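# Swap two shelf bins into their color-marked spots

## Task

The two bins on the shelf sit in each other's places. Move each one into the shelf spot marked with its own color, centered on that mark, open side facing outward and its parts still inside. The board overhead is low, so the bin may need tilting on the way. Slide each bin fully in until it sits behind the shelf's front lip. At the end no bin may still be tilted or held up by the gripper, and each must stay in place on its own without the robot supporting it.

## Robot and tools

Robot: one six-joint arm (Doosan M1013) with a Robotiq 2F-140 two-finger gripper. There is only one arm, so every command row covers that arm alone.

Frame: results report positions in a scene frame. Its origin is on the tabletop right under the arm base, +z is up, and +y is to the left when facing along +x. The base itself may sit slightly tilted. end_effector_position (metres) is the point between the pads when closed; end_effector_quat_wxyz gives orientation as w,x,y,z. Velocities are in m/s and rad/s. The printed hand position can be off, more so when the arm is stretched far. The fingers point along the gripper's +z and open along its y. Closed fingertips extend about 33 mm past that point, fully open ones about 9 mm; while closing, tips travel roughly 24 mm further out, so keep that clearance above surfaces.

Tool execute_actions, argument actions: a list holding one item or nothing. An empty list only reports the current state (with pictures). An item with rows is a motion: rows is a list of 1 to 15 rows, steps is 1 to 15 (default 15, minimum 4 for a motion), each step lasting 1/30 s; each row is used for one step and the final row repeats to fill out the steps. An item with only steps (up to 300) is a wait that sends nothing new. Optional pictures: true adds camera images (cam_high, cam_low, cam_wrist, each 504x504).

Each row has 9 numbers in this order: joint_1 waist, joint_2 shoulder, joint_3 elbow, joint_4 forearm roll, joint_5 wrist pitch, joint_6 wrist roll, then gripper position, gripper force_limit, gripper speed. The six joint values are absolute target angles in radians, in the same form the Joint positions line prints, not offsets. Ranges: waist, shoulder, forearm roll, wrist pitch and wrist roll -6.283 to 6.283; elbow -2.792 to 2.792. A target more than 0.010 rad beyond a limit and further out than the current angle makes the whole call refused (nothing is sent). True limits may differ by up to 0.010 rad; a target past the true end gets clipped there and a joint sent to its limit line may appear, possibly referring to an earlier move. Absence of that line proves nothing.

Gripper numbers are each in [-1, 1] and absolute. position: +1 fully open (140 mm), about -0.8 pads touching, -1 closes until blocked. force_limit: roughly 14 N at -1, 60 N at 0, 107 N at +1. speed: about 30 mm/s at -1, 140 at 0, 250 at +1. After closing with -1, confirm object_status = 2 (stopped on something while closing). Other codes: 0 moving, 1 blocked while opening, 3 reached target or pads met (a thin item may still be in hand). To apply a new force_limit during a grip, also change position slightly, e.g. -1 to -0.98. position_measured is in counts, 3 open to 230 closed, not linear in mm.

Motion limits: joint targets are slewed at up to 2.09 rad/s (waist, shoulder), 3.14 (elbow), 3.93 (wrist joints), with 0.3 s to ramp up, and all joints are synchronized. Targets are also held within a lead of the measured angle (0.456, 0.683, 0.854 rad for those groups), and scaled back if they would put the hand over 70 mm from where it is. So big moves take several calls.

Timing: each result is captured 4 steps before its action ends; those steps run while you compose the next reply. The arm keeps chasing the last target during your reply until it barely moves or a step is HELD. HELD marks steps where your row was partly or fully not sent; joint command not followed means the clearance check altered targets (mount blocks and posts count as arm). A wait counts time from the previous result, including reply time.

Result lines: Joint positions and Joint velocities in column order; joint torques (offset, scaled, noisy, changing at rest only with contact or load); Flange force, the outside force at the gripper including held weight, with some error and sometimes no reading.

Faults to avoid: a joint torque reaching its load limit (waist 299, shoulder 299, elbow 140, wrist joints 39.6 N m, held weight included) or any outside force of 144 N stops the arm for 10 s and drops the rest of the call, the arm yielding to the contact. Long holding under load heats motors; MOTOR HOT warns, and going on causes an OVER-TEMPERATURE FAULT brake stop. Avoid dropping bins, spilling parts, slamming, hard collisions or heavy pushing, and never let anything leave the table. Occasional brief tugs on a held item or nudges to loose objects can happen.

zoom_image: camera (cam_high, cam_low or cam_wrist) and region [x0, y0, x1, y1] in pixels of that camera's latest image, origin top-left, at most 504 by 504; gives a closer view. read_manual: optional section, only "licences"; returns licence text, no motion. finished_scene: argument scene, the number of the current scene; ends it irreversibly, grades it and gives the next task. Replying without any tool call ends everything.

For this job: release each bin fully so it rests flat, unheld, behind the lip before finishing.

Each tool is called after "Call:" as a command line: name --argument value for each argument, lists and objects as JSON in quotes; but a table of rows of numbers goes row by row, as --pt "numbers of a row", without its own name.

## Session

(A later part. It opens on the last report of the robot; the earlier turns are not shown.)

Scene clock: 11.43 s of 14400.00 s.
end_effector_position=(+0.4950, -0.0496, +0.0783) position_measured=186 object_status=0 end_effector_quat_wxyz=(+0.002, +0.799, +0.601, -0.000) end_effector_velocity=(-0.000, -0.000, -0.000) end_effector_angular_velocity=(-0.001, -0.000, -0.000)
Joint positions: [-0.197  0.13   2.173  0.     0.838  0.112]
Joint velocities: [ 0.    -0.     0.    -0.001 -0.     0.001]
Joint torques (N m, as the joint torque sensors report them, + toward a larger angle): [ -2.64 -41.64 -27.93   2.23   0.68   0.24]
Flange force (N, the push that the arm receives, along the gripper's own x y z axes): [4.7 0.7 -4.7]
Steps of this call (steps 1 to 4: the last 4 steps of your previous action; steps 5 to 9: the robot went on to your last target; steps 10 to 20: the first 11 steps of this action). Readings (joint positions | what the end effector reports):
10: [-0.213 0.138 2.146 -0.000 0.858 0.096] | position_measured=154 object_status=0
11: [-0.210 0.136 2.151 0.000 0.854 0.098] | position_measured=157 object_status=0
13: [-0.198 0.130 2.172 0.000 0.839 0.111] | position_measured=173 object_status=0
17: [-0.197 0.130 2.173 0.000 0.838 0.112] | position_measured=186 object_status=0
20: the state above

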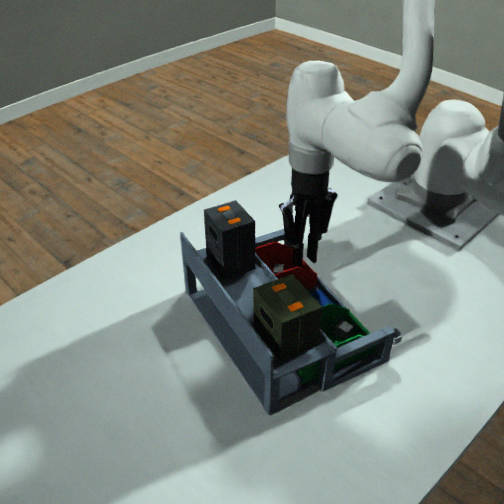

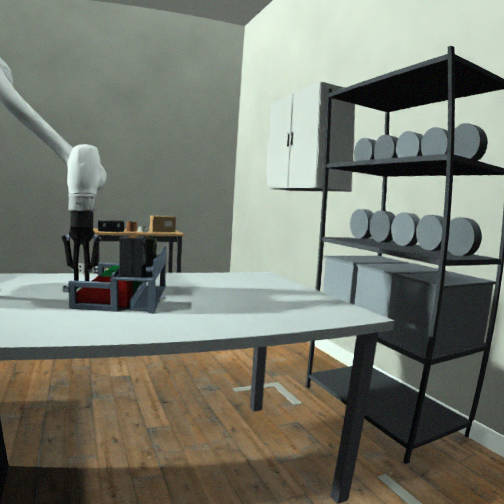

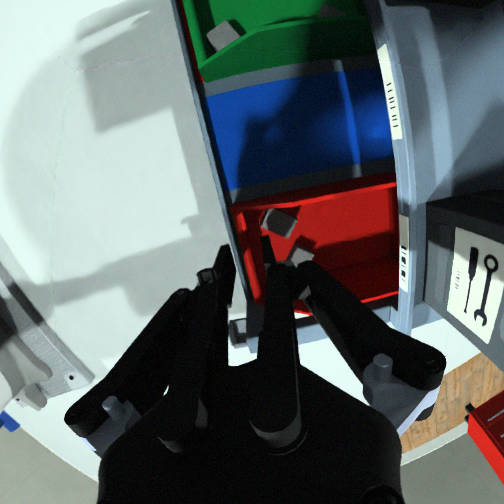

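Call:
execute_actions --actions '[{"rows":[[-0.197,0.1465,2.173,0,0.822,0.112,-0.45,1,0]],"steps":10}]'

Call:
execute_actions --actions '[{"rows":[[-0.197,0.1465,2.173,0,0.822,0.112,-1,1,-0.5]]}]'

Call:
execute_actions --actions '[{"steps":10}]' --pictures true

Call:
zoom_image --camera "cam_high" --region '[250, 210, 370, 330]'

Scene clock: 11.77 s of 14400.00 s.
end_effector_position=(+0.4985, -0.0503, +0.0700) position_measured=186 object_status=3 end_effector_quat_wxyz=(+0.002, +0.799, +0.601, -0.001) end_effector_velocity=(+0.000, -0.000, -0.000) end_effector_angular_velocity=(-0.000, -0.001, -0.000)
Joint positions: [-0.197  0.146  2.173 -0.     0.822  0.112]
Joint velocities: [-0.     0.    -0.    -0.    -0.001  0.001]
Joint torques (N m, as the joint torque sensors report them, + toward a larger angle): [ -0.82 -46.61 -29.46   2.54   0.3    0.15]
Flange force (N, the push that the arm receives, along the gripper's own x y z axes): [1.7 2.6 0.0]
Steps of this call (steps 1 to 4: the last 4 steps of your previous action; steps 5 to 10: the first 6 steps of this action). Readings (joint positions | what the end effector reports):
5: [-0.197 0.130 2.173 0.000 0.838 0.112] | position_measured=186 object_status=3
6: [-0.197 0.133 2.173 0.000 0.834 0.112] | position_measured=186 object_status=3
8: [-0.197 0.146 2.173 -0.000 0.823 0.112] | position_measured=186 object_status=3
10: the state above

Scene clock: 12.27 s of 14400.00 s.
end_effector_position=(+0.4988, -0.0503, +0.0701) position_measured=227 object_status=0 end_effector_quat_wxyz=(+0.002, +0.799, +0.601, -0.001) end_effector_velocity=(-0.000, -0.000, -0.000) end_effector_angular_velocity=(-0.000, +0.001, -0.001)
Joint positions: [-0.197  0.146  2.173 -0.     0.822  0.112]
Joint velocities: [ 0.     0.001  0.    -0.     0.     0.001]
Joint torques (N m, as the joint torque sensors report them, + toward a larger angle): [  1.39 -27.16 -19.75   2.57  -1.41   0.2 ]
Flange force (N, the push that the arm receives, along the gripper's own x y z axes): [-4.8 -6.5 -36.3]
Steps of this call (steps 1 to 4: the last 4 steps of your previous action; steps 5 to 15: the first 11 steps of this action). Readings (joint positions | what the end effector reports):
5: [-0.197 0.146 2.173 -0.000 0.822 0.112] | position_measured=186 object_status=0
6: [-0.197 0.146 2.173 -0.000 0.822 0.112] | position_measured=188 object_status=0
8: [-0.197 0.146 2.173 -0.000 0.822 0.112] | position_measured=197 object_status=0
12: [-0.197 0.146 2.173 -0.000 0.822 0.112] | position_measured=215 object_status=0
15: the state above

Scene clock: 12.60 s of 14400.00 s.
end_effector_position=(+0.4987, -0.0503, +0.0700) position_measured=227 object_status=2 end_effector_quat_wxyz=(+0.002, +0.799, +0.601, -0.001) end_effector_velocity=(-0.001, +0.000, -0.000) end_effector_angular_velocity=(+0.001, +0.001, -0.000)
Joint positions: [-0.197  0.146  2.173 -0.     0.822  0.112]
Joint velocities: [-0.     0.     0.001  0.     0.    -0.   ]
Joint torques (N m, as the joint torque sensors report them, + toward a larger angle): [ -4.85 -28.84 -16.63   2.58  -1.09  -0.28]
Flange force (N, the push that the arm receives, along the gripper's own x y z axes): [10.0 -0.3 -35.8]
Kept back: nothing.
Steps of this call (steps 1 to 4: the last 4 steps of your previous action; steps 5 to 10: the robot went on to your last target). Readings (joint positions | what the end effector reports):
1: [-0.197 0.146 2.173 -0.000 0.822 0.112] | position_measured=227 object_status=0
2: [-0.197 0.146 2.173 -0.000 0.822 0.112] | position_measured=227 object_status=0
4: [-0.197 0.146 2.173 -0.000 0.822 0.112] | position_measured=227 object_status=0
8: [-0.197 0.146 2.173 -0.000 0.822 0.112] | position_measured=227 object_status=2
10: the state above

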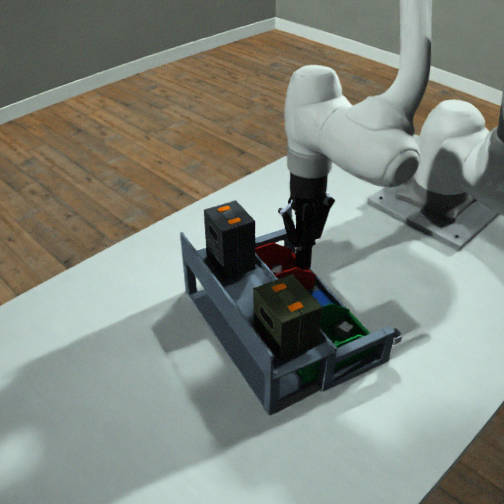

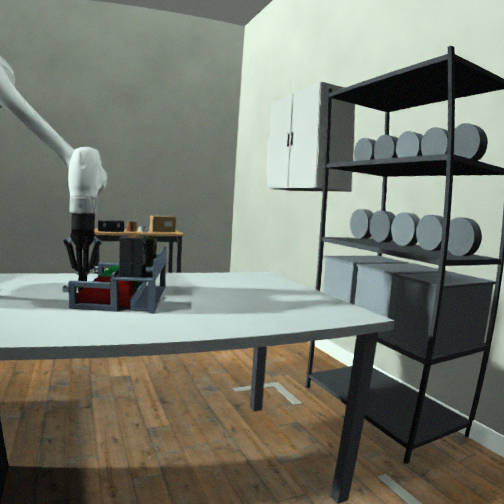

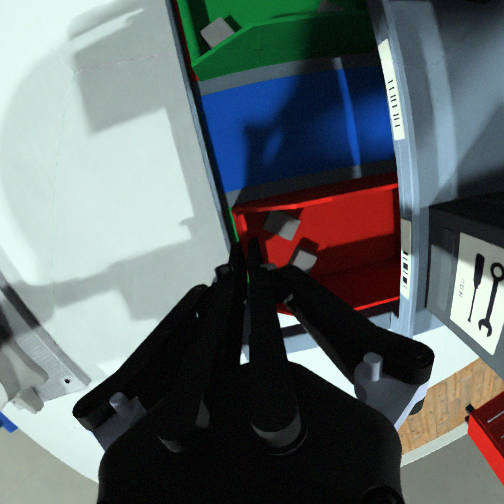

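Region (250, 210, 370, 330) of cam_high's 504x504 image, scaled by 4.200, with more detail than that image has.

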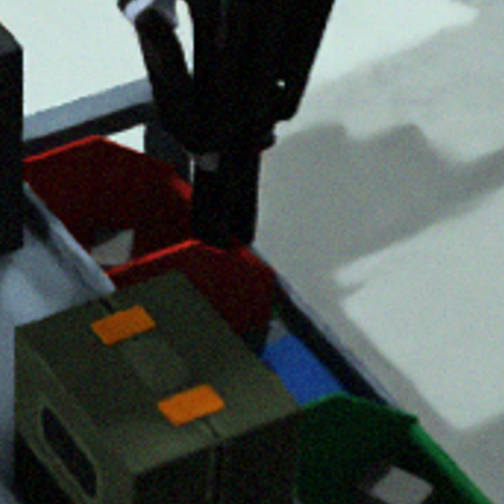

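Call:
execute_actions --actions '[{"rows":[[-0.197,0.155,2.154,0,0.856,0.112,-1,1,-0.5],[-0.197,0.155,2.154,0,0.856,0.112,-1,1,-0.5],[-0.197,0.155,2.154,0,0.856,0.112,-1,1,-0.5],[-0.197,0.164,2.135,0,0.89,0.112,-1,1,-0.5],[-0.197,0.164,2.135,0,0.89,0.112,-1,1,-0.5],[-0.197,0.164,2.135,0,0.89,0.112,-1,1,-0.5],[-0.197,0.172,2.117,0,0.923,0.112,-1,1,-0.5]]}]'

Call:
execute_actions --actions '[{"rows":[[-0.197,0.18,2.099,0,0.957,0.112,-1,1,-0.5],[-0.197,0.18,2.099,0,0.957,0.112,-1,1,-0.5],[-0.197,0.18,2.099,0,0.957,0.112,-1,1,-0.5],[-0.197,0.187,2.081,0,0.99,0.112,-1,1,-0.5],[-0.197,0.187,2.081,0,0.99,0.112,-1,1,-0.5],[-0.197,0.187,2.081,0,0.99,0.112,-1,1,-0.5],[-0.197,0.1945,2.0632,0,1.024,0.112,-1,1,-0.5]]}]' --pictures true

Call:
zoom_image --camera "cam_low" --region '[50, 260, 150, 320]'

Scene clock: 13.27 s of 14400.00 s.
end_effector_position=(+0.5022, -0.0509, +0.0809) position_measured=227 object_status=2 end_effector_quat_wxyz=(-0.024, +0.799, +0.600, -0.025) end_effector_velocity=(-0.005, +0.001, -0.001) end_effector_angular_velocity=(+0.003, +0.017, +0.000)
Joint positions: [-0.197  0.172  2.117  0.     0.923  0.112]
Joint velocities: [ 0.     0.002 -0.    -0.     0.016 -0.   ]
Joint torques (N m, as the joint torque sensors report them, + toward a larger angle): [ -1.58 -46.16 -27.23   2.44   1.35  -0.19]
Flange force (N, the push that the arm receives, along the gripper's own x y z axes): [3.8 -6.9 -4.8]
Steps of this call (steps 1 to 9: the robot went on to your last target; steps 10 to 20: the first 11 steps of this action). Readings (joint positions | what the end effector reports):
10: [-0.197 0.147 2.173 -0.000 0.822 0.112] | position_measured=227 object_status=2
11: [-0.197 0.148 2.170 -0.000 0.829 0.112] | position_measured=227 object_status=2
13: [-0.197 0.155 2.155 0.000 0.854 0.112] | position_measured=227 object_status=2
17: [-0.197 0.166 2.131 0.000 0.898 0.112] | position_measured=227 object_status=2
20: the state above

Scene clock: 13.77 s of 14400.00 s.
end_effector_position=(+0.5041, -0.0512, +0.0942) position_measured=227 object_status=2 end_effector_quat_wxyz=(-0.049, +0.798, +0.599, -0.049) end_effector_velocity=(-0.006, +0.001, -0.001) end_effector_angular_velocity=(+0.003, +0.020, -0.001)
Joint positions: [-0.197  0.194  2.063  0.     1.024  0.112]
Joint velocities: [-0.     0.003  0.    -0.     0.017  0.001]
Joint torques (N m, as the joint torque sensors report them, + toward a larger angle): [ -2.65 -50.45 -27.66   2.43   1.55  -0.11]
Flange force (N, the push that the arm receives, along the gripper's own x y z axes): [5.9 -5.0 -2.2]
Steps of this call (steps 1 to 4: the last 4 steps of your previous action; steps 5 to 15: the first 11 steps of this action). Readings (joint positions | what the end effector reports):
5: [-0.197 0.172 2.117 0.000 0.923 0.112] | position_measured=227 object_status=2
6: [-0.197 0.174 2.113 0.000 0.930 0.112] | position_measured=227 object_status=2
8: [-0.197 0.180 2.100 0.000 0.955 0.112] | position_measured=227 object_status=2
12: [-0.197 0.189 2.077 0.000 0.998 0.112] | position_measured=227 object_status=2
15: the state above

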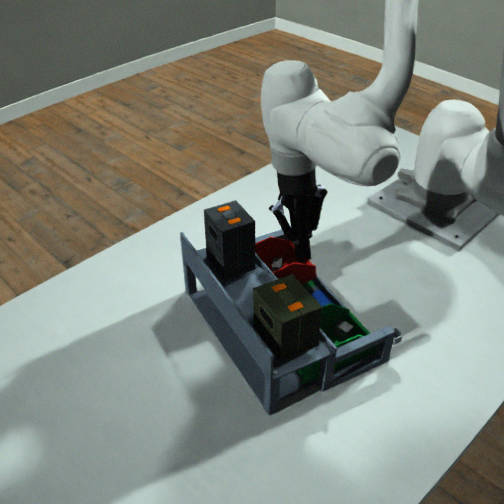

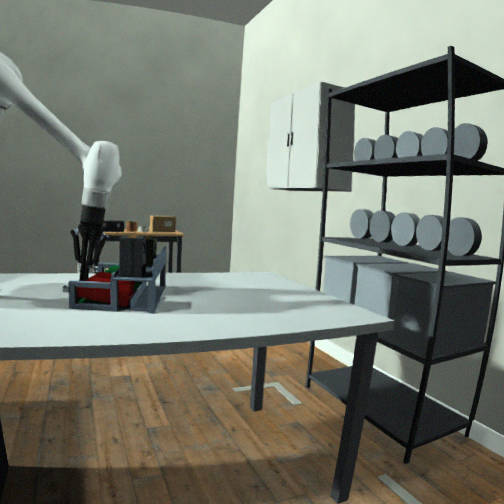

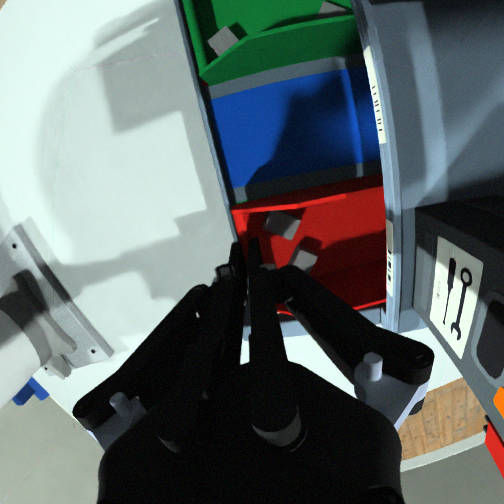

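Region (50, 260, 150, 320) of cam_low's 504x504 image, scaled by 5.040, with more detail than that image has; it fills the top 302 rows of this view, and the rest is white.

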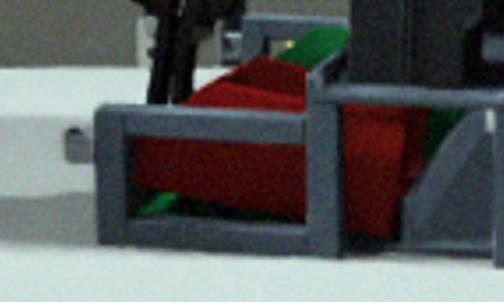

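Call:
execute_actions --actions '[{"rows":[[-0.195,0.179,2.0795,0,1.023,0.114,-1,1,-0.5],[-0.195,0.179,2.0795,0,1.023,0.114,-1,1,-0.5],[-0.195,0.179,2.0795,0,1.023,0.114,-1,1,-0.5],[-0.192,0.163,2.096,0,1.023,0.117,-1,1,-0.5],[-0.192,0.163,2.096,0,1.023,0.117,-1,1,-0.5],[-0.192,0.163,2.096,0,1.023,0.117,-1,1,-0.5],[-0.19,0.147,2.1125,0,1.022,0.119,-1,1,-0.5],[-0.19,0.147,2.1125,0,1.022,0.119,-1,1,-0.5],[-0.188,0.131,2.1286,0,1.022,0.121,-1,1,-0.5]]}]' --pictures true

Call:
zoom_image --camera "cam_low" --region '[50, 260, 150, 320]'

Scene clock: 14.57 s of 14400.00 s.
end_effector_position=(+0.4679, -0.0409, +0.0994) position_measured=227 object_status=2 end_effector_quat_wxyz=(-0.049, +0.798, +0.599, -0.049) end_effector_velocity=(-0.105, +0.029, +0.017) end_effector_angular_velocity=(-0.004, -0.005, +0.003)
Joint positions: [-0.188  0.135  2.125  0.     1.022  0.121]
Joint velocities: [ 0.024 -0.182  0.176  0.     0.     0.022]
Joint torques (N m, as the joint torque sensors report them, + toward a larger angle): [ -8.04 -31.19 -36.73   3.2    0.15   0.33]
Flange force (N, the push that the arm receives, along the gripper's own x y z axes): [5.9 -1.7 -0.2]
Steps of this call (steps 1 to 4: the last 4 steps of your previous action; steps 5 to 13: the robot went on to your last target; steps 14 to 24: the first 11 steps of this action). Readings (joint positions | what the end effector reports):
14: [-0.197 0.194 2.063 0.000 1.024 0.112] | position_measured=227 object_status=2
15: [-0.197 0.191 2.067 0.000 1.024 0.112] | position_measured=227 object_status=2
17: [-0.195 0.180 2.079 0.000 1.023 0.114] | position_measured=227 object_status=2
21: [-0.192 0.159 2.100 0.000 1.023 0.118] | position_measured=227 object_status=2
24: the state above

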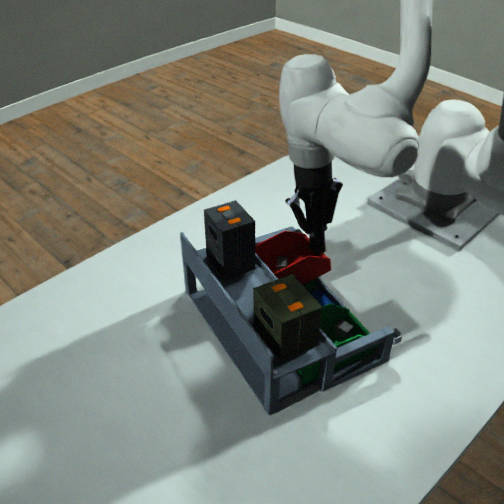

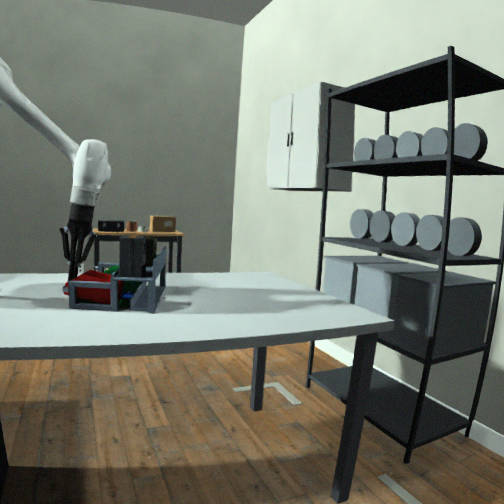

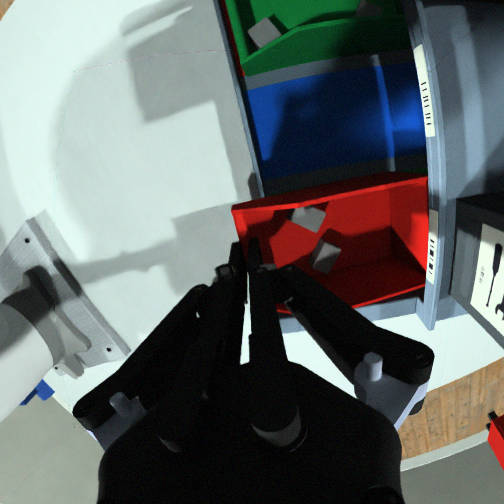

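Region (50, 260, 150, 320) of cam_low's 504x504 image, scaled by 5.040, with more detail than that image has; it fills the top 302 rows of this view, and the rest is white.

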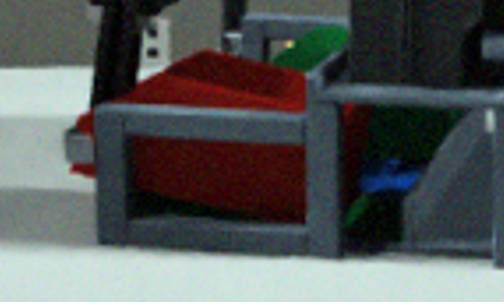

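Call:
execute_actions --actions '[{"rows":[[-0.185,0.114,2.144,0,1.023,0.124,-1,1,-0.5],[-0.185,0.114,2.144,0,1.023,0.124,-1,1,-0.5],[-0.185,0.114,2.144,0,1.023,0.124,-1,1,-0.5],[-0.183,0.098,2.16,0,1.024,0.126,-1,1,-0.5],[-0.183,0.098,2.16,0,1.024,0.126,-1,1,-0.5],[-0.18,0.081,2.176,0,1.025,0.129,-1,1,-0.5],[-0.18,0.081,2.176,0,1.025,0.129,-1,1,-0.5],[-0.178,0.065,2.191,0,1.026,0.131,-1,1,-0.5]],"steps":12}]'

Call:
execute_actions --actions '[{"rows":[[-0.179,0.035,2.193,0,1.028,0.13,-1,1,-0.5],[-0.179,0.035,2.193,0,1.028,0.13,-1,1,-0.5],[-0.179,0.035,2.193,0,1.028,0.13,-1,1,-0.5],[-0.179,0.0,2.193,0,1.03,0.13,-1,1,-0.5],[-0.179,0.0,2.193,0,1.03,0.13,-1,1,-0.5],[-0.179,0.0,2.193,0,1.03,0.13,-1,1,-0.5],[-0.179,-0.03,2.193,0,1.033,0.13,-1,1,-0.5],[-0.179,-0.03,2.193,0,1.033,0.13,-1,1,-0.5],[-0.179,-0.03,2.193,0,1.033,0.13,-1,1,-0.5],[-0.179,-0.06,2.193,0,1.035,0.13,-1,1,-0.5],[-0.179,-0.06,2.193,0,1.035,0.13,-1,1,-0.5],[-0.179,-0.06,2.193,0,1.035,0.13,-1,1,-0.5],[-0.18,-0.088,2.193,0,1.037,0.129,-1,1,-0.5]]}]'

Call:
execute_actions --actions '[{"steps":8}]' --pictures true

Scene clock: 15.30 s of 14400.00 s.
end_effector_position=(+0.4386, -0.0327, +0.1038) position_measured=227 object_status=2 end_effector_quat_wxyz=(-0.049, +0.798, +0.599, -0.050) end_effector_velocity=(-0.126, +0.036, +0.020) end_effector_angular_velocity=(-0.007, -0.006, +0.004)
Joint positions: [-0.181  0.085  2.172 -0.     1.025  0.128]
Joint velocities: [ 0.038 -0.224  0.204 -0.001  0.013  0.035]
Joint torques (N m, as the joint torque sensors report them, + toward a larger angle): [ -6.25 -28.52 -35.98   2.55   0.03   0.31]
Flange force (N, the push that the arm receives, along the gripper's own x y z axes): [3.7 -0.9 0.1]
Steps of this call (steps 1 to 4: the last 4 steps of your previous action; steps 5 to 14: the robot went on to your last target; steps 15 to 22: the first 8 steps of this action). Readings (joint positions | what the end effector reports):
15: [-0.188 0.131 2.129 0.000 1.022 0.121] | position_measured=227 object_status=2
16: [-0.187 0.127 2.132 0.000 1.022 0.122] | position_measured=227 object_status=2
18: [-0.185 0.115 2.144 -0.000 1.023 0.124] | position_measured=227 object_status=2
22: the state above

Scene clock: 15.80 s of 14400.00 s.
end_effector_position=(+0.4272, -0.0300, +0.1478) position_measured=235 object_status=3 end_effector_quat_wxyz=(-0.016, +0.799, +0.601, -0.018) end_effector_velocity=(-0.001, -0.000, +0.141) end_effector_angular_velocity=(-0.046, -0.300, -0.000)
Joint positions: [-0.179 -0.036  2.193 -0.     1.033  0.13 ]
Joint velocities: [-0.002 -0.329 -0.001  0.     0.026 -0.001]
Joint torques (N m, as the joint torque sensors report them, + toward a larger angle): [  2.86 -54.57 -37.28   3.95   1.43   0.19]
Flange force (N, the push that the arm receives, along the gripper's own x y z axes): [2.5 3.0 2.6]
Steps of this call (steps 1 to 4: the last 4 steps of your previous action; steps 5 to 15: the first 11 steps of this action). Readings (joint positions | what the end effector reports):
5: [-0.178 0.065 2.191 -0.000 1.026 0.131] | position_measured=227 object_status=2
6: [-0.178 0.061 2.191 -0.000 1.026 0.131] | position_measured=227 object_status=2
8: [-0.179 0.040 2.192 -0.000 1.028 0.131] | position_measured=227 object_status=2
12: [-0.179 -0.006 2.193 -0.000 1.030 0.130] | position_measured=235 object_status=0
15: the state above

Scene clock: 16.07 s of 14400.00 s.
end_effector_position=(+0.4266, -0.0303, +0.1700) position_measured=235 object_status=3 end_effector_quat_wxyz=(+0.002, +0.799, +0.601, -0.001) end_effector_velocity=(-0.000, -0.000, -0.000) end_effector_angular_velocity=(+0.000, +0.000, -0.001)
Joint positions: [-0.18  -0.088  2.193 -0.     1.037  0.129]
Joint velocities: [-0.     0.     0.     0.    -0.     0.001]
Joint torques (N m, as the joint torque sensors report them, + toward a larger angle): [ -2.76 -24.56 -32.86   3.44   0.29  -0.21]
Flange force (N, the push that the arm receives, along the gripper's own x y z axes): [6.8 0.9 -4.5]
Kept back: nothing.
Steps of this call (steps 1 to 4: the last 4 steps of your previous action; steps 5 to 8: the robot went on to your last target). Readings (joint positions | what the end effector reports):
1: [-0.179 -0.048 2.193 -0.000 1.034 0.130] | position_measured=235 object_status=3
2: [-0.179 -0.057 2.193 -0.000 1.035 0.130] | position_measured=235 object_status=3
4: [-0.179 -0.078 2.193 -0.000 1.036 0.129] | position_measured=235 object_status=3
8: the state above

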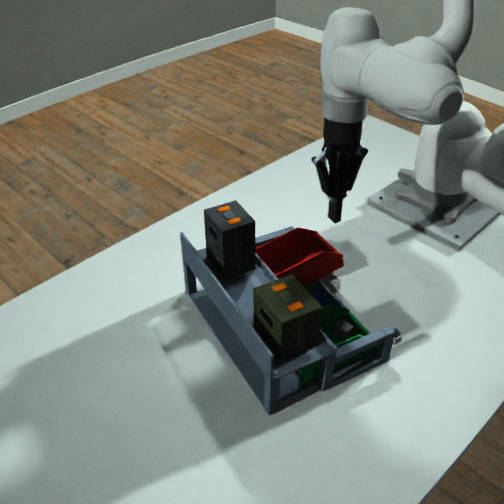

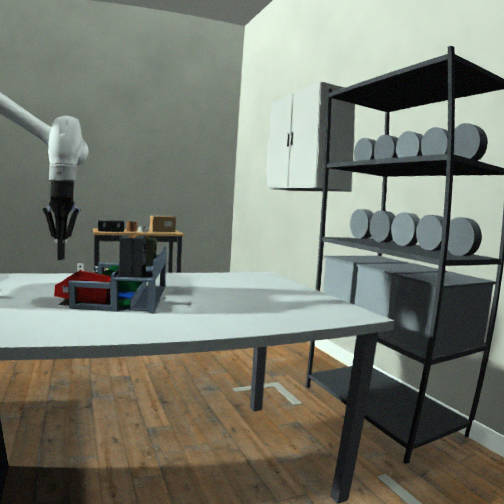

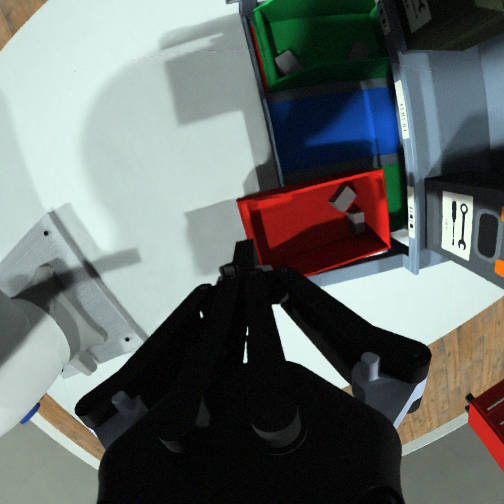

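Call:
execute_actions --actions '[{"rows":[[-0.181,0.064,2.151,0,1.107,0.128,-0.3,1,0.5]]}]' --pictures true

Call:
zoom_image --camera "cam_low" --region '[30, 250, 150, 320]'

Scene clock: 16.60 s of 14400.00 s.
end_effector_position=(+0.4271, -0.0310, +0.1254) position_measured=167 object_status=0 end_effector_quat_wxyz=(-0.063, +0.796, +0.598, -0.064) end_effector_velocity=(+0.002, -0.000, +0.001) end_effector_angular_velocity=(-0.000, -0.001, -0.001)
Joint positions: [-0.181  0.064  2.151 -0.     1.107  0.128]
Joint velocities: [ 0.     0.001 -0.004 -0.     0.003  0.001]
Joint torques (N m, as the joint torque sensors report them, + toward a larger angle): [ -1.41 -37.68 -29.69   2.72   1.3   -0.12]
Flange force (N, the push that the arm receives, along the gripper's own x y z axes): [3.2 -3.0 -6.1]
Steps of this call (steps 1 to 5: the robot went on to your last target; steps 6 to 16: the first 11 steps of this action). Readings (joint positions | what the end effector reports):
6: [-0.180 -0.088 2.193 -0.000 1.037 0.129] | position_measured=235 object_status=0
7: [-0.180 -0.085 2.192 -0.000 1.039 0.129] | position_measured=235 object_status=0
9: [-0.180 -0.055 2.184 -0.000 1.053 0.129] | position_measured=211 object_status=0
13: [-0.181 0.049 2.155 -0.000 1.100 0.128] | position_measured=170 object_status=0
16: the state above

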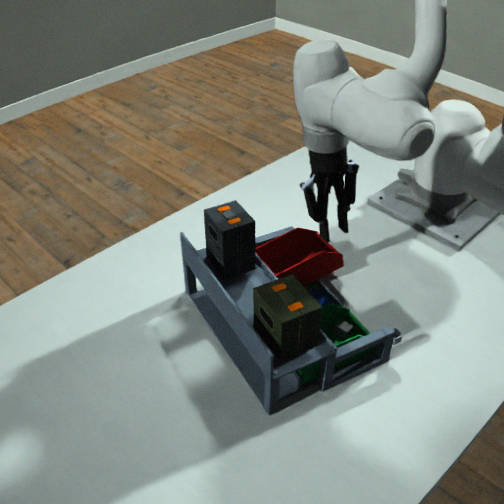

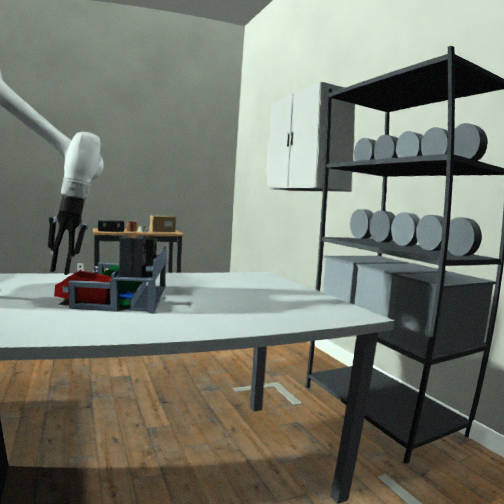

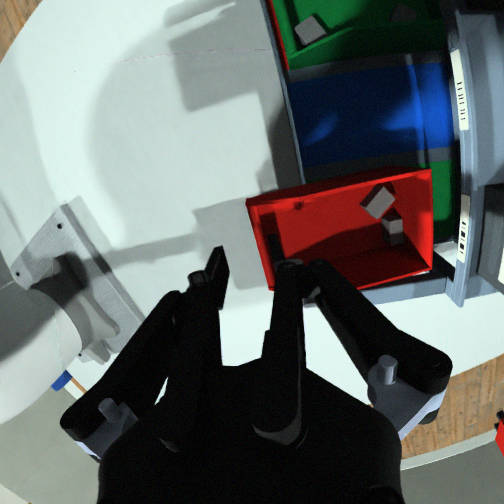

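Region (30, 250, 150, 320) of cam_low's 504x504 image, scaled by 4.200, with more detail than that image has; it fills the top 294 rows of this view, and the rest is white.

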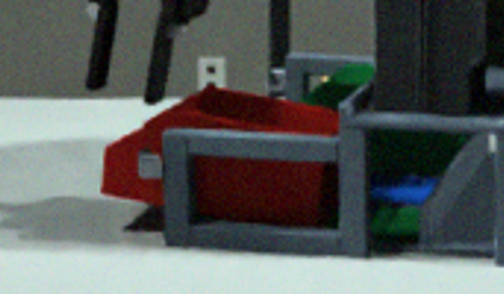

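Call:
execute_actions --actions '[{"rows":[[-0.183,0.079,2.134,0,1.109,0.126,-0.3,1,0.5],[-0.183,0.079,2.134,0,1.109,0.126,-0.3,1,0.5],[-0.183,0.079,2.134,0,1.109,0.126,-0.3,1,0.5],[-0.183,0.079,2.134,0,1.109,0.126,-0.3,1,0.5],[-0.183,0.128,2.172,0,1.022,0.126,-0.3,1,0.5]]}]' --pictures true

Call:
zoom_image --camera "cam_low" --region '[30, 250, 150, 320]'

Call:
zoom_image --camera "cam_high" --region '[250, 200, 370, 320]'

Scene clock: 17.27 s of 14400.00 s.
end_effector_position=(+0.4362, -0.0333, +0.0848) position_measured=167 object_status=3 end_effector_quat_wxyz=(-0.063, +0.796, +0.598, -0.064) end_effector_velocity=(+0.004, -0.001, -0.001) end_effector_angular_velocity=(-0.002, -0.013, +0.000)
Joint positions: [-0.183  0.128  2.172  0.     1.022  0.126]
Joint velocities: [ 0.     0.    -0.    -0.    -0.013 -0.   ]
Joint torques (N m, as the joint torque sensors report them, + toward a larger angle): [  0.76 -51.48 -30.25   2.78   1.34   0.09]
Flange force (N, the push that the arm receives, along the gripper's own x y z axes): [1.3 0.6 -6.0]
Steps of this call (steps 1 to 4: the last 4 steps of your previous action; steps 5 to 9: the robot went on to your last target; steps 10 to 20: the first 11 steps of this action). Readings (joint positions | what the end effector reports):
10: [-0.181 0.064 2.151 -0.000 1.107 0.128] | position_measured=167 object_status=3
11: [-0.181 0.067 2.147 -0.000 1.108 0.127] | position_measured=167 object_status=3
13: [-0.183 0.078 2.134 -0.000 1.109 0.126] | position_measured=167 object_status=3
17: [-0.183 0.110 2.159 0.000 1.054 0.126] | position_measured=167 object_status=3
20: the state above

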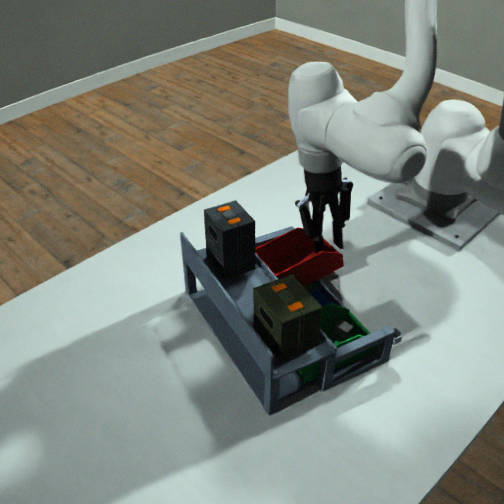

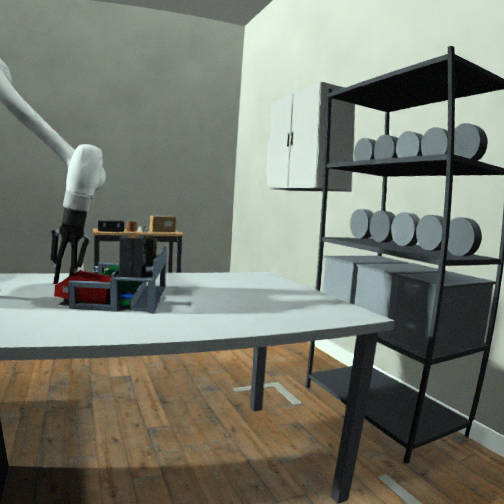

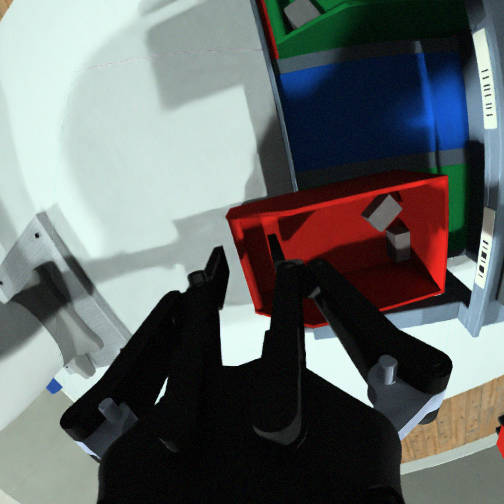

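Region (30, 250, 150, 320) of cam_low's 504x504 image, scaled by 4.200, with more detail than that image has; it fills the top 294 rows of this view, and the rest is white.

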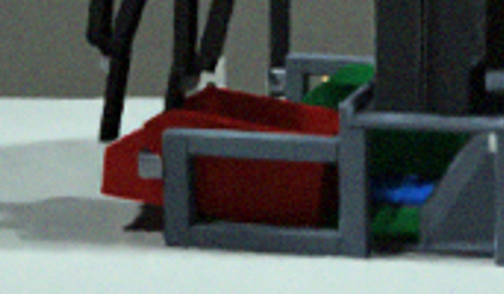

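Region (250, 200, 370, 320) of cam_high's 504x504 image, scaled by 4.200, with more detail than that image has.

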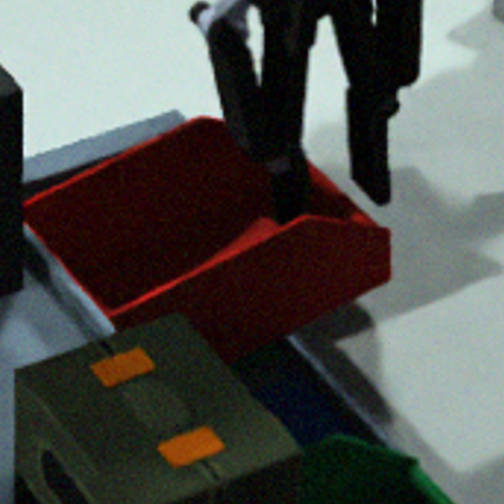

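Call:
execute_actions --actions '[{"rows":[[-0.182,0.143,2.205,0,0.974,0.127,-0.3,1,0.5]],"steps":12}]'

Call:
execute_actions --actions '[{"rows":[[-0.182,0.143,2.205,0,0.974,0.127,-1,1,-0.3]]}]'

Call:
execute_actions --actions '[{"steps":12}]' --pictures true

Call:
zoom_image --camera "cam_low" --region '[30, 250, 150, 320]'

Scene clock: 17.73 s of 14400.00 s.
end_effector_position=(+0.4274, -0.0317, +0.0641) position_measured=167 object_status=3 end_effector_quat_wxyz=(-0.063, +0.796, +0.598, -0.063) end_effector_velocity=(+0.001, +0.000, +0.000) end_effector_angular_velocity=(-0.001, -0.001, -0.000)
Joint positions: [-0.182  0.143  2.205 -0.     0.974  0.127]
Joint velocities: [ 0.001  0.    -0.001 -0.001 -0.     0.002]
Joint torques (N m, as the joint torque sensors report them, + toward a larger angle): [ -5.56 -40.53 -24.26   2.14   1.06   0.12]
Flange force (N, the push that the arm receives, along the gripper's own x y z axes): [11.9 0.2 -7.1]
Steps of this call (steps 1 to 4: the last 4 steps of your previous action; steps 5 to 6: the robot went on to your last target; steps 7 to 14: the first 8 steps of this action). Readings (joint positions | what the end effector reports):
7: [-0.183 0.128 2.172 0.000 1.022 0.126] | position_measured=167 object_status=3
8: [-0.183 0.130 2.176 0.000 1.015 0.126] | position_measured=167 object_status=3
10: [-0.182 0.141 2.201 -0.000 0.980 0.126] | position_measured=167 object_status=3
14: the state above

Scene clock: 18.23 s of 14400.00 s.
end_effector_position=(+0.4274, -0.0316, +0.0640) position_measured=221 object_status=0 end_effector_quat_wxyz=(-0.063, +0.796, +0.598, -0.063) end_effector_velocity=(+0.000, -0.000, +0.000) end_effector_angular_velocity=(+0.000, +0.000, +0.001)
Joint positions: [-0.182  0.143  2.205  0.     0.974  0.127]
Joint velocities: [-0.     0.    -0.    -0.     0.    -0.001]
Joint torques (N m, as the joint torque sensors report them, + toward a larger angle): [ -2.24 -40.35 -26.42   1.83   1.27   0.18]
Flange force (N, the push that the arm receives, along the gripper's own x y z axes): [4.1 -2.1 -5.8]
Steps of this call (steps 1 to 4: the last 4 steps of your previous action; steps 5 to 15: the first 11 steps of this action). Readings (joint positions | what the end effector reports):
5: [-0.182 0.143 2.205 -0.000 0.974 0.127] | position_measured=167 object_status=0
6: [-0.182 0.143 2.205 -0.000 0.974 0.127] | position_measured=170 object_status=0
8: [-0.182 0.143 2.205 -0.000 0.974 0.127] | position_measured=181 object_status=0
12: [-0.182 0.143 2.205 -0.000 0.974 0.127] | position_measured=204 object_status=0
15: the state above

Scene clock: 18.63 s of 14400.00 s.
end_effector_position=(+0.4274, -0.0316, +0.0641) position_measured=223 object_status=2 end_effector_quat_wxyz=(-0.063, +0.796, +0.598, -0.063) end_effector_velocity=(+0.000, -0.000, +0.000) end_effector_angular_velocity=(-0.000, -0.000, +0.001)
Joint positions: [-0.182  0.143  2.205  0.     0.974  0.127]
Joint velocities: [ 0. -0. -0. -0.  0. -0.]
Joint torques (N m, as the joint torque sensors report them, + toward a larger angle): [ -2.61 -38.84 -25.03   2.85   1.1   -0.07]
Flange force (N, the push that the arm receives, along the gripper's own x y z axes): [5.0 -2.2 -8.8]
Kept back: nothing.
Steps of this call (steps 1 to 4: the last 4 steps of your previous action; steps 5 to 12: the robot went on to your last target). Readings (joint positions | what the end effector reports):
1: [-0.182 0.143 2.205 0.000 0.974 0.127] | position_measured=223 object_status=0
2: [-0.182 0.143 2.205 0.000 0.974 0.127] | position_measured=223 object_status=0
4: [-0.182 0.143 2.205 0.000 0.974 0.127] | position_measured=223 object_status=0
8: [-0.182 0.143 2.205 0.000 0.974 0.127] | position_measured=223 object_status=2
12: the state above

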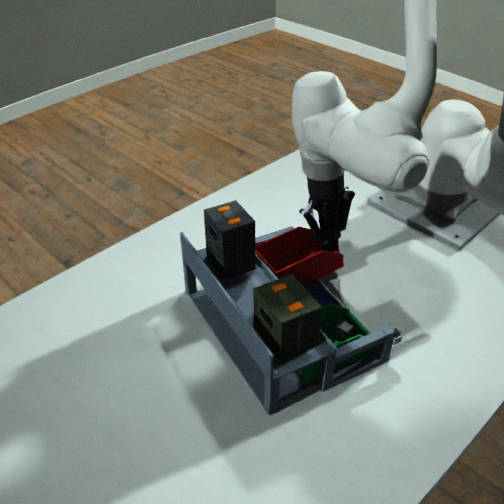

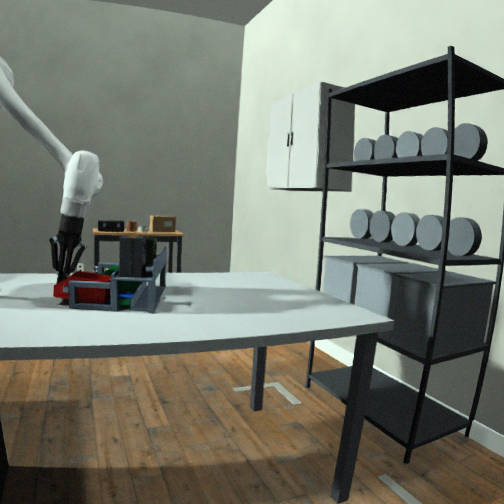

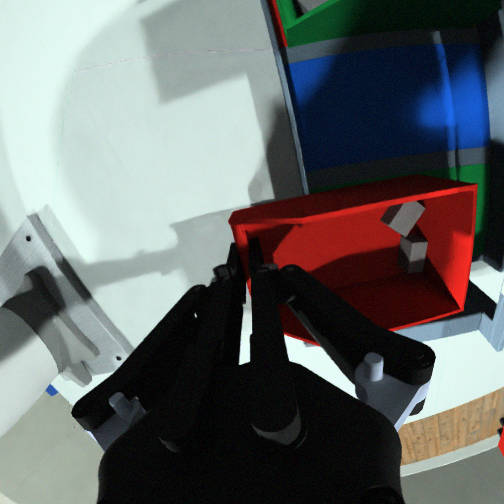

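Region (30, 250, 150, 320) of cam_low's 504x504 image, scaled by 4.200, with more detail than that image has; it fills the top 294 rows of this view, and the rest is white.

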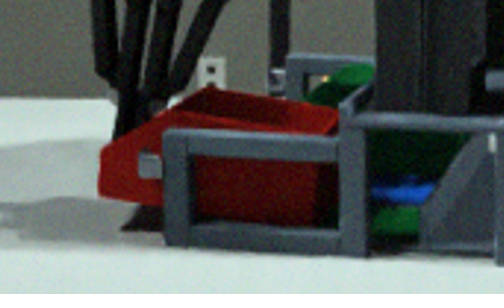

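Call:
execute_actions --actions '[{"rows":[[-0.182,0.131,2.207,0,0.972,0.127,-1,1,-0.3],[-0.182,0.118,2.209,0,0.97,0.127,-1,1,-0.3],[-0.182,0.106,2.212,0,0.969,0.127,-1,1,-0.3],[-0.182,0.093,2.214,0,0.967,0.127,-1,1,-0.3],[-0.182,0.081,2.216,0,0.965,0.127,-1,1,-0.3],[-0.182,0.068,2.218,0,0.963,0.127,-1,1,-0.3],[-0.182,0.056,2.221,0,0.961,0.127,-1,1,-0.3],[-0.182,0.043,2.223,0,0.96,0.127,-1,1,-0.3],[-0.182,0.031,2.225,0,0.958,0.127,-1,1,-0.3],[-0.182,0.018,2.227,0,0.956,0.127,-1,1,-0.3],[-0.182,0.006,2.229,0,0.954,0.127,-1,1,-0.3],[-0.182,-0.007,2.232,0,0.952,0.127,-1,1,-0.3],[-0.182,-0.019,2.234,0,0.951,0.127,-1,1,-0.3],[-0.182,-0.032,2.236,0,0.949,0.127,-1,1,-0.3],[-0.182,-0.044,2.238,0,0.947,0.127,-1,1,-0.3]]}]'

Call:
execute_actions --actions '[{"steps":10}]' --pictures true

Scene clock: 19.33 s of 14400.00 s.
end_effector_position=(+0.4282, -0.0316, +0.1029) position_measured=223 object_status=2 end_effector_quat_wxyz=(-0.025, +0.799, +0.600, -0.027) end_effector_velocity=(+0.002, +0.000, +0.133) end_effector_angular_velocity=(-0.056, -0.361, +0.001)
Joint positions: [-0.182  0.034  2.225  0.     0.958  0.127]
Joint velocities: [ 0.    -0.37   0.06   0.    -0.055 -0.   ]
Joint torques (N m, as the joint torque sensors report them, + toward a larger angle): [ -1.58 -36.45 -30.64   2.6    0.76   0.  ]
Flange force (N, the push that the arm receives, along the gripper's own x y z axes): [4.0 1.8 0.2]
Steps of this call (steps 1 to 10: the robot went on to your last target; steps 11 to 21: the first 11 steps of this action). Readings (joint positions | what the end effector reports):
11: [-0.182 0.143 2.205 0.000 0.974 0.127] | position_measured=223 object_status=2
12: [-0.182 0.140 2.206 0.000 0.974 0.127] | position_measured=223 object_status=2
14: [-0.182 0.120 2.209 0.000 0.971 0.127] | position_measured=223 object_status=2
18: [-0.182 0.071 2.218 0.000 0.964 0.127] | position_measured=223 object_status=2
21: the state above

Scene clock: 19.67 s of 14400.00 s.
end_effector_position=(+0.4269, -0.0313, +0.1301) position_measured=223 object_status=2 end_effector_quat_wxyz=(+0.002, +0.799, +0.601, -0.000) end_effector_velocity=(-0.000, -0.000, -0.000) end_effector_angular_velocity=(-0.000, +0.000, +0.000)
Joint positions: [-0.182 -0.044  2.238 -0.     0.947  0.127]
Joint velocities: [-0.    -0.     0.001 -0.001 -0.001  0.   ]
Joint torques (N m, as the joint torque sensors report them, + toward a larger angle): [ -4.15 -31.24 -33.08   2.79   0.43   0.59]
Flange force (N, the push that the arm receives, along the gripper's own x y z axes): [8.9 3.5 2.3]
Kept back: nothing.
Steps of this call (steps 1 to 4: the last 4 steps of your previous action; steps 5 to 10: the robot went on to your last target). Readings (joint positions | what the end effector reports):
1: [-0.182 0.021 2.227 0.000 0.956 0.127] | position_measured=223 object_status=2
2: [-0.182 0.009 2.229 0.000 0.954 0.127] | position_measured=223 object_status=2
4: [-0.182 -0.016 2.233 0.000 0.951 0.127] | position_measured=223 object_status=2
8: [-0.182 -0.044 2.238 0.000 0.947 0.127] | position_measured=223 object_status=2
10: the state above

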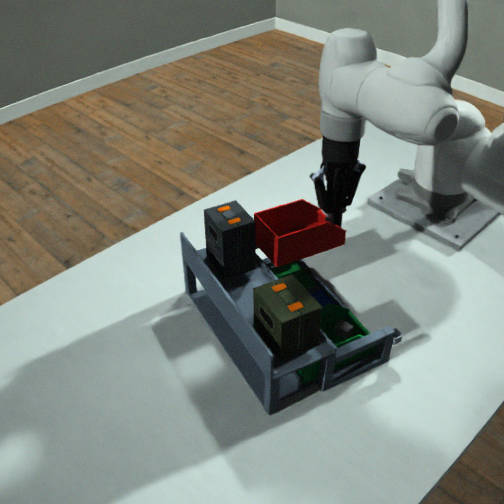

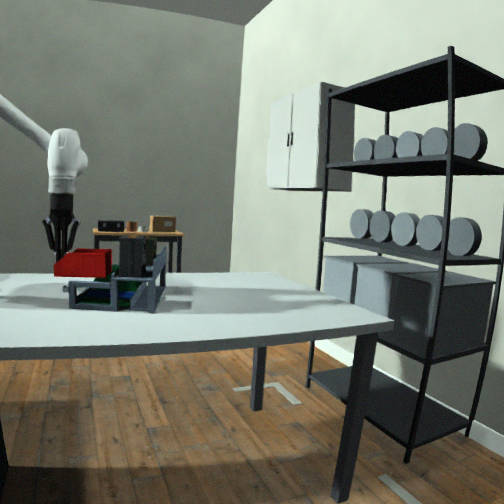

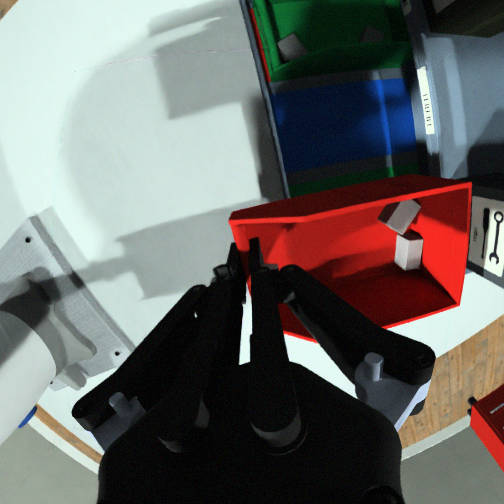

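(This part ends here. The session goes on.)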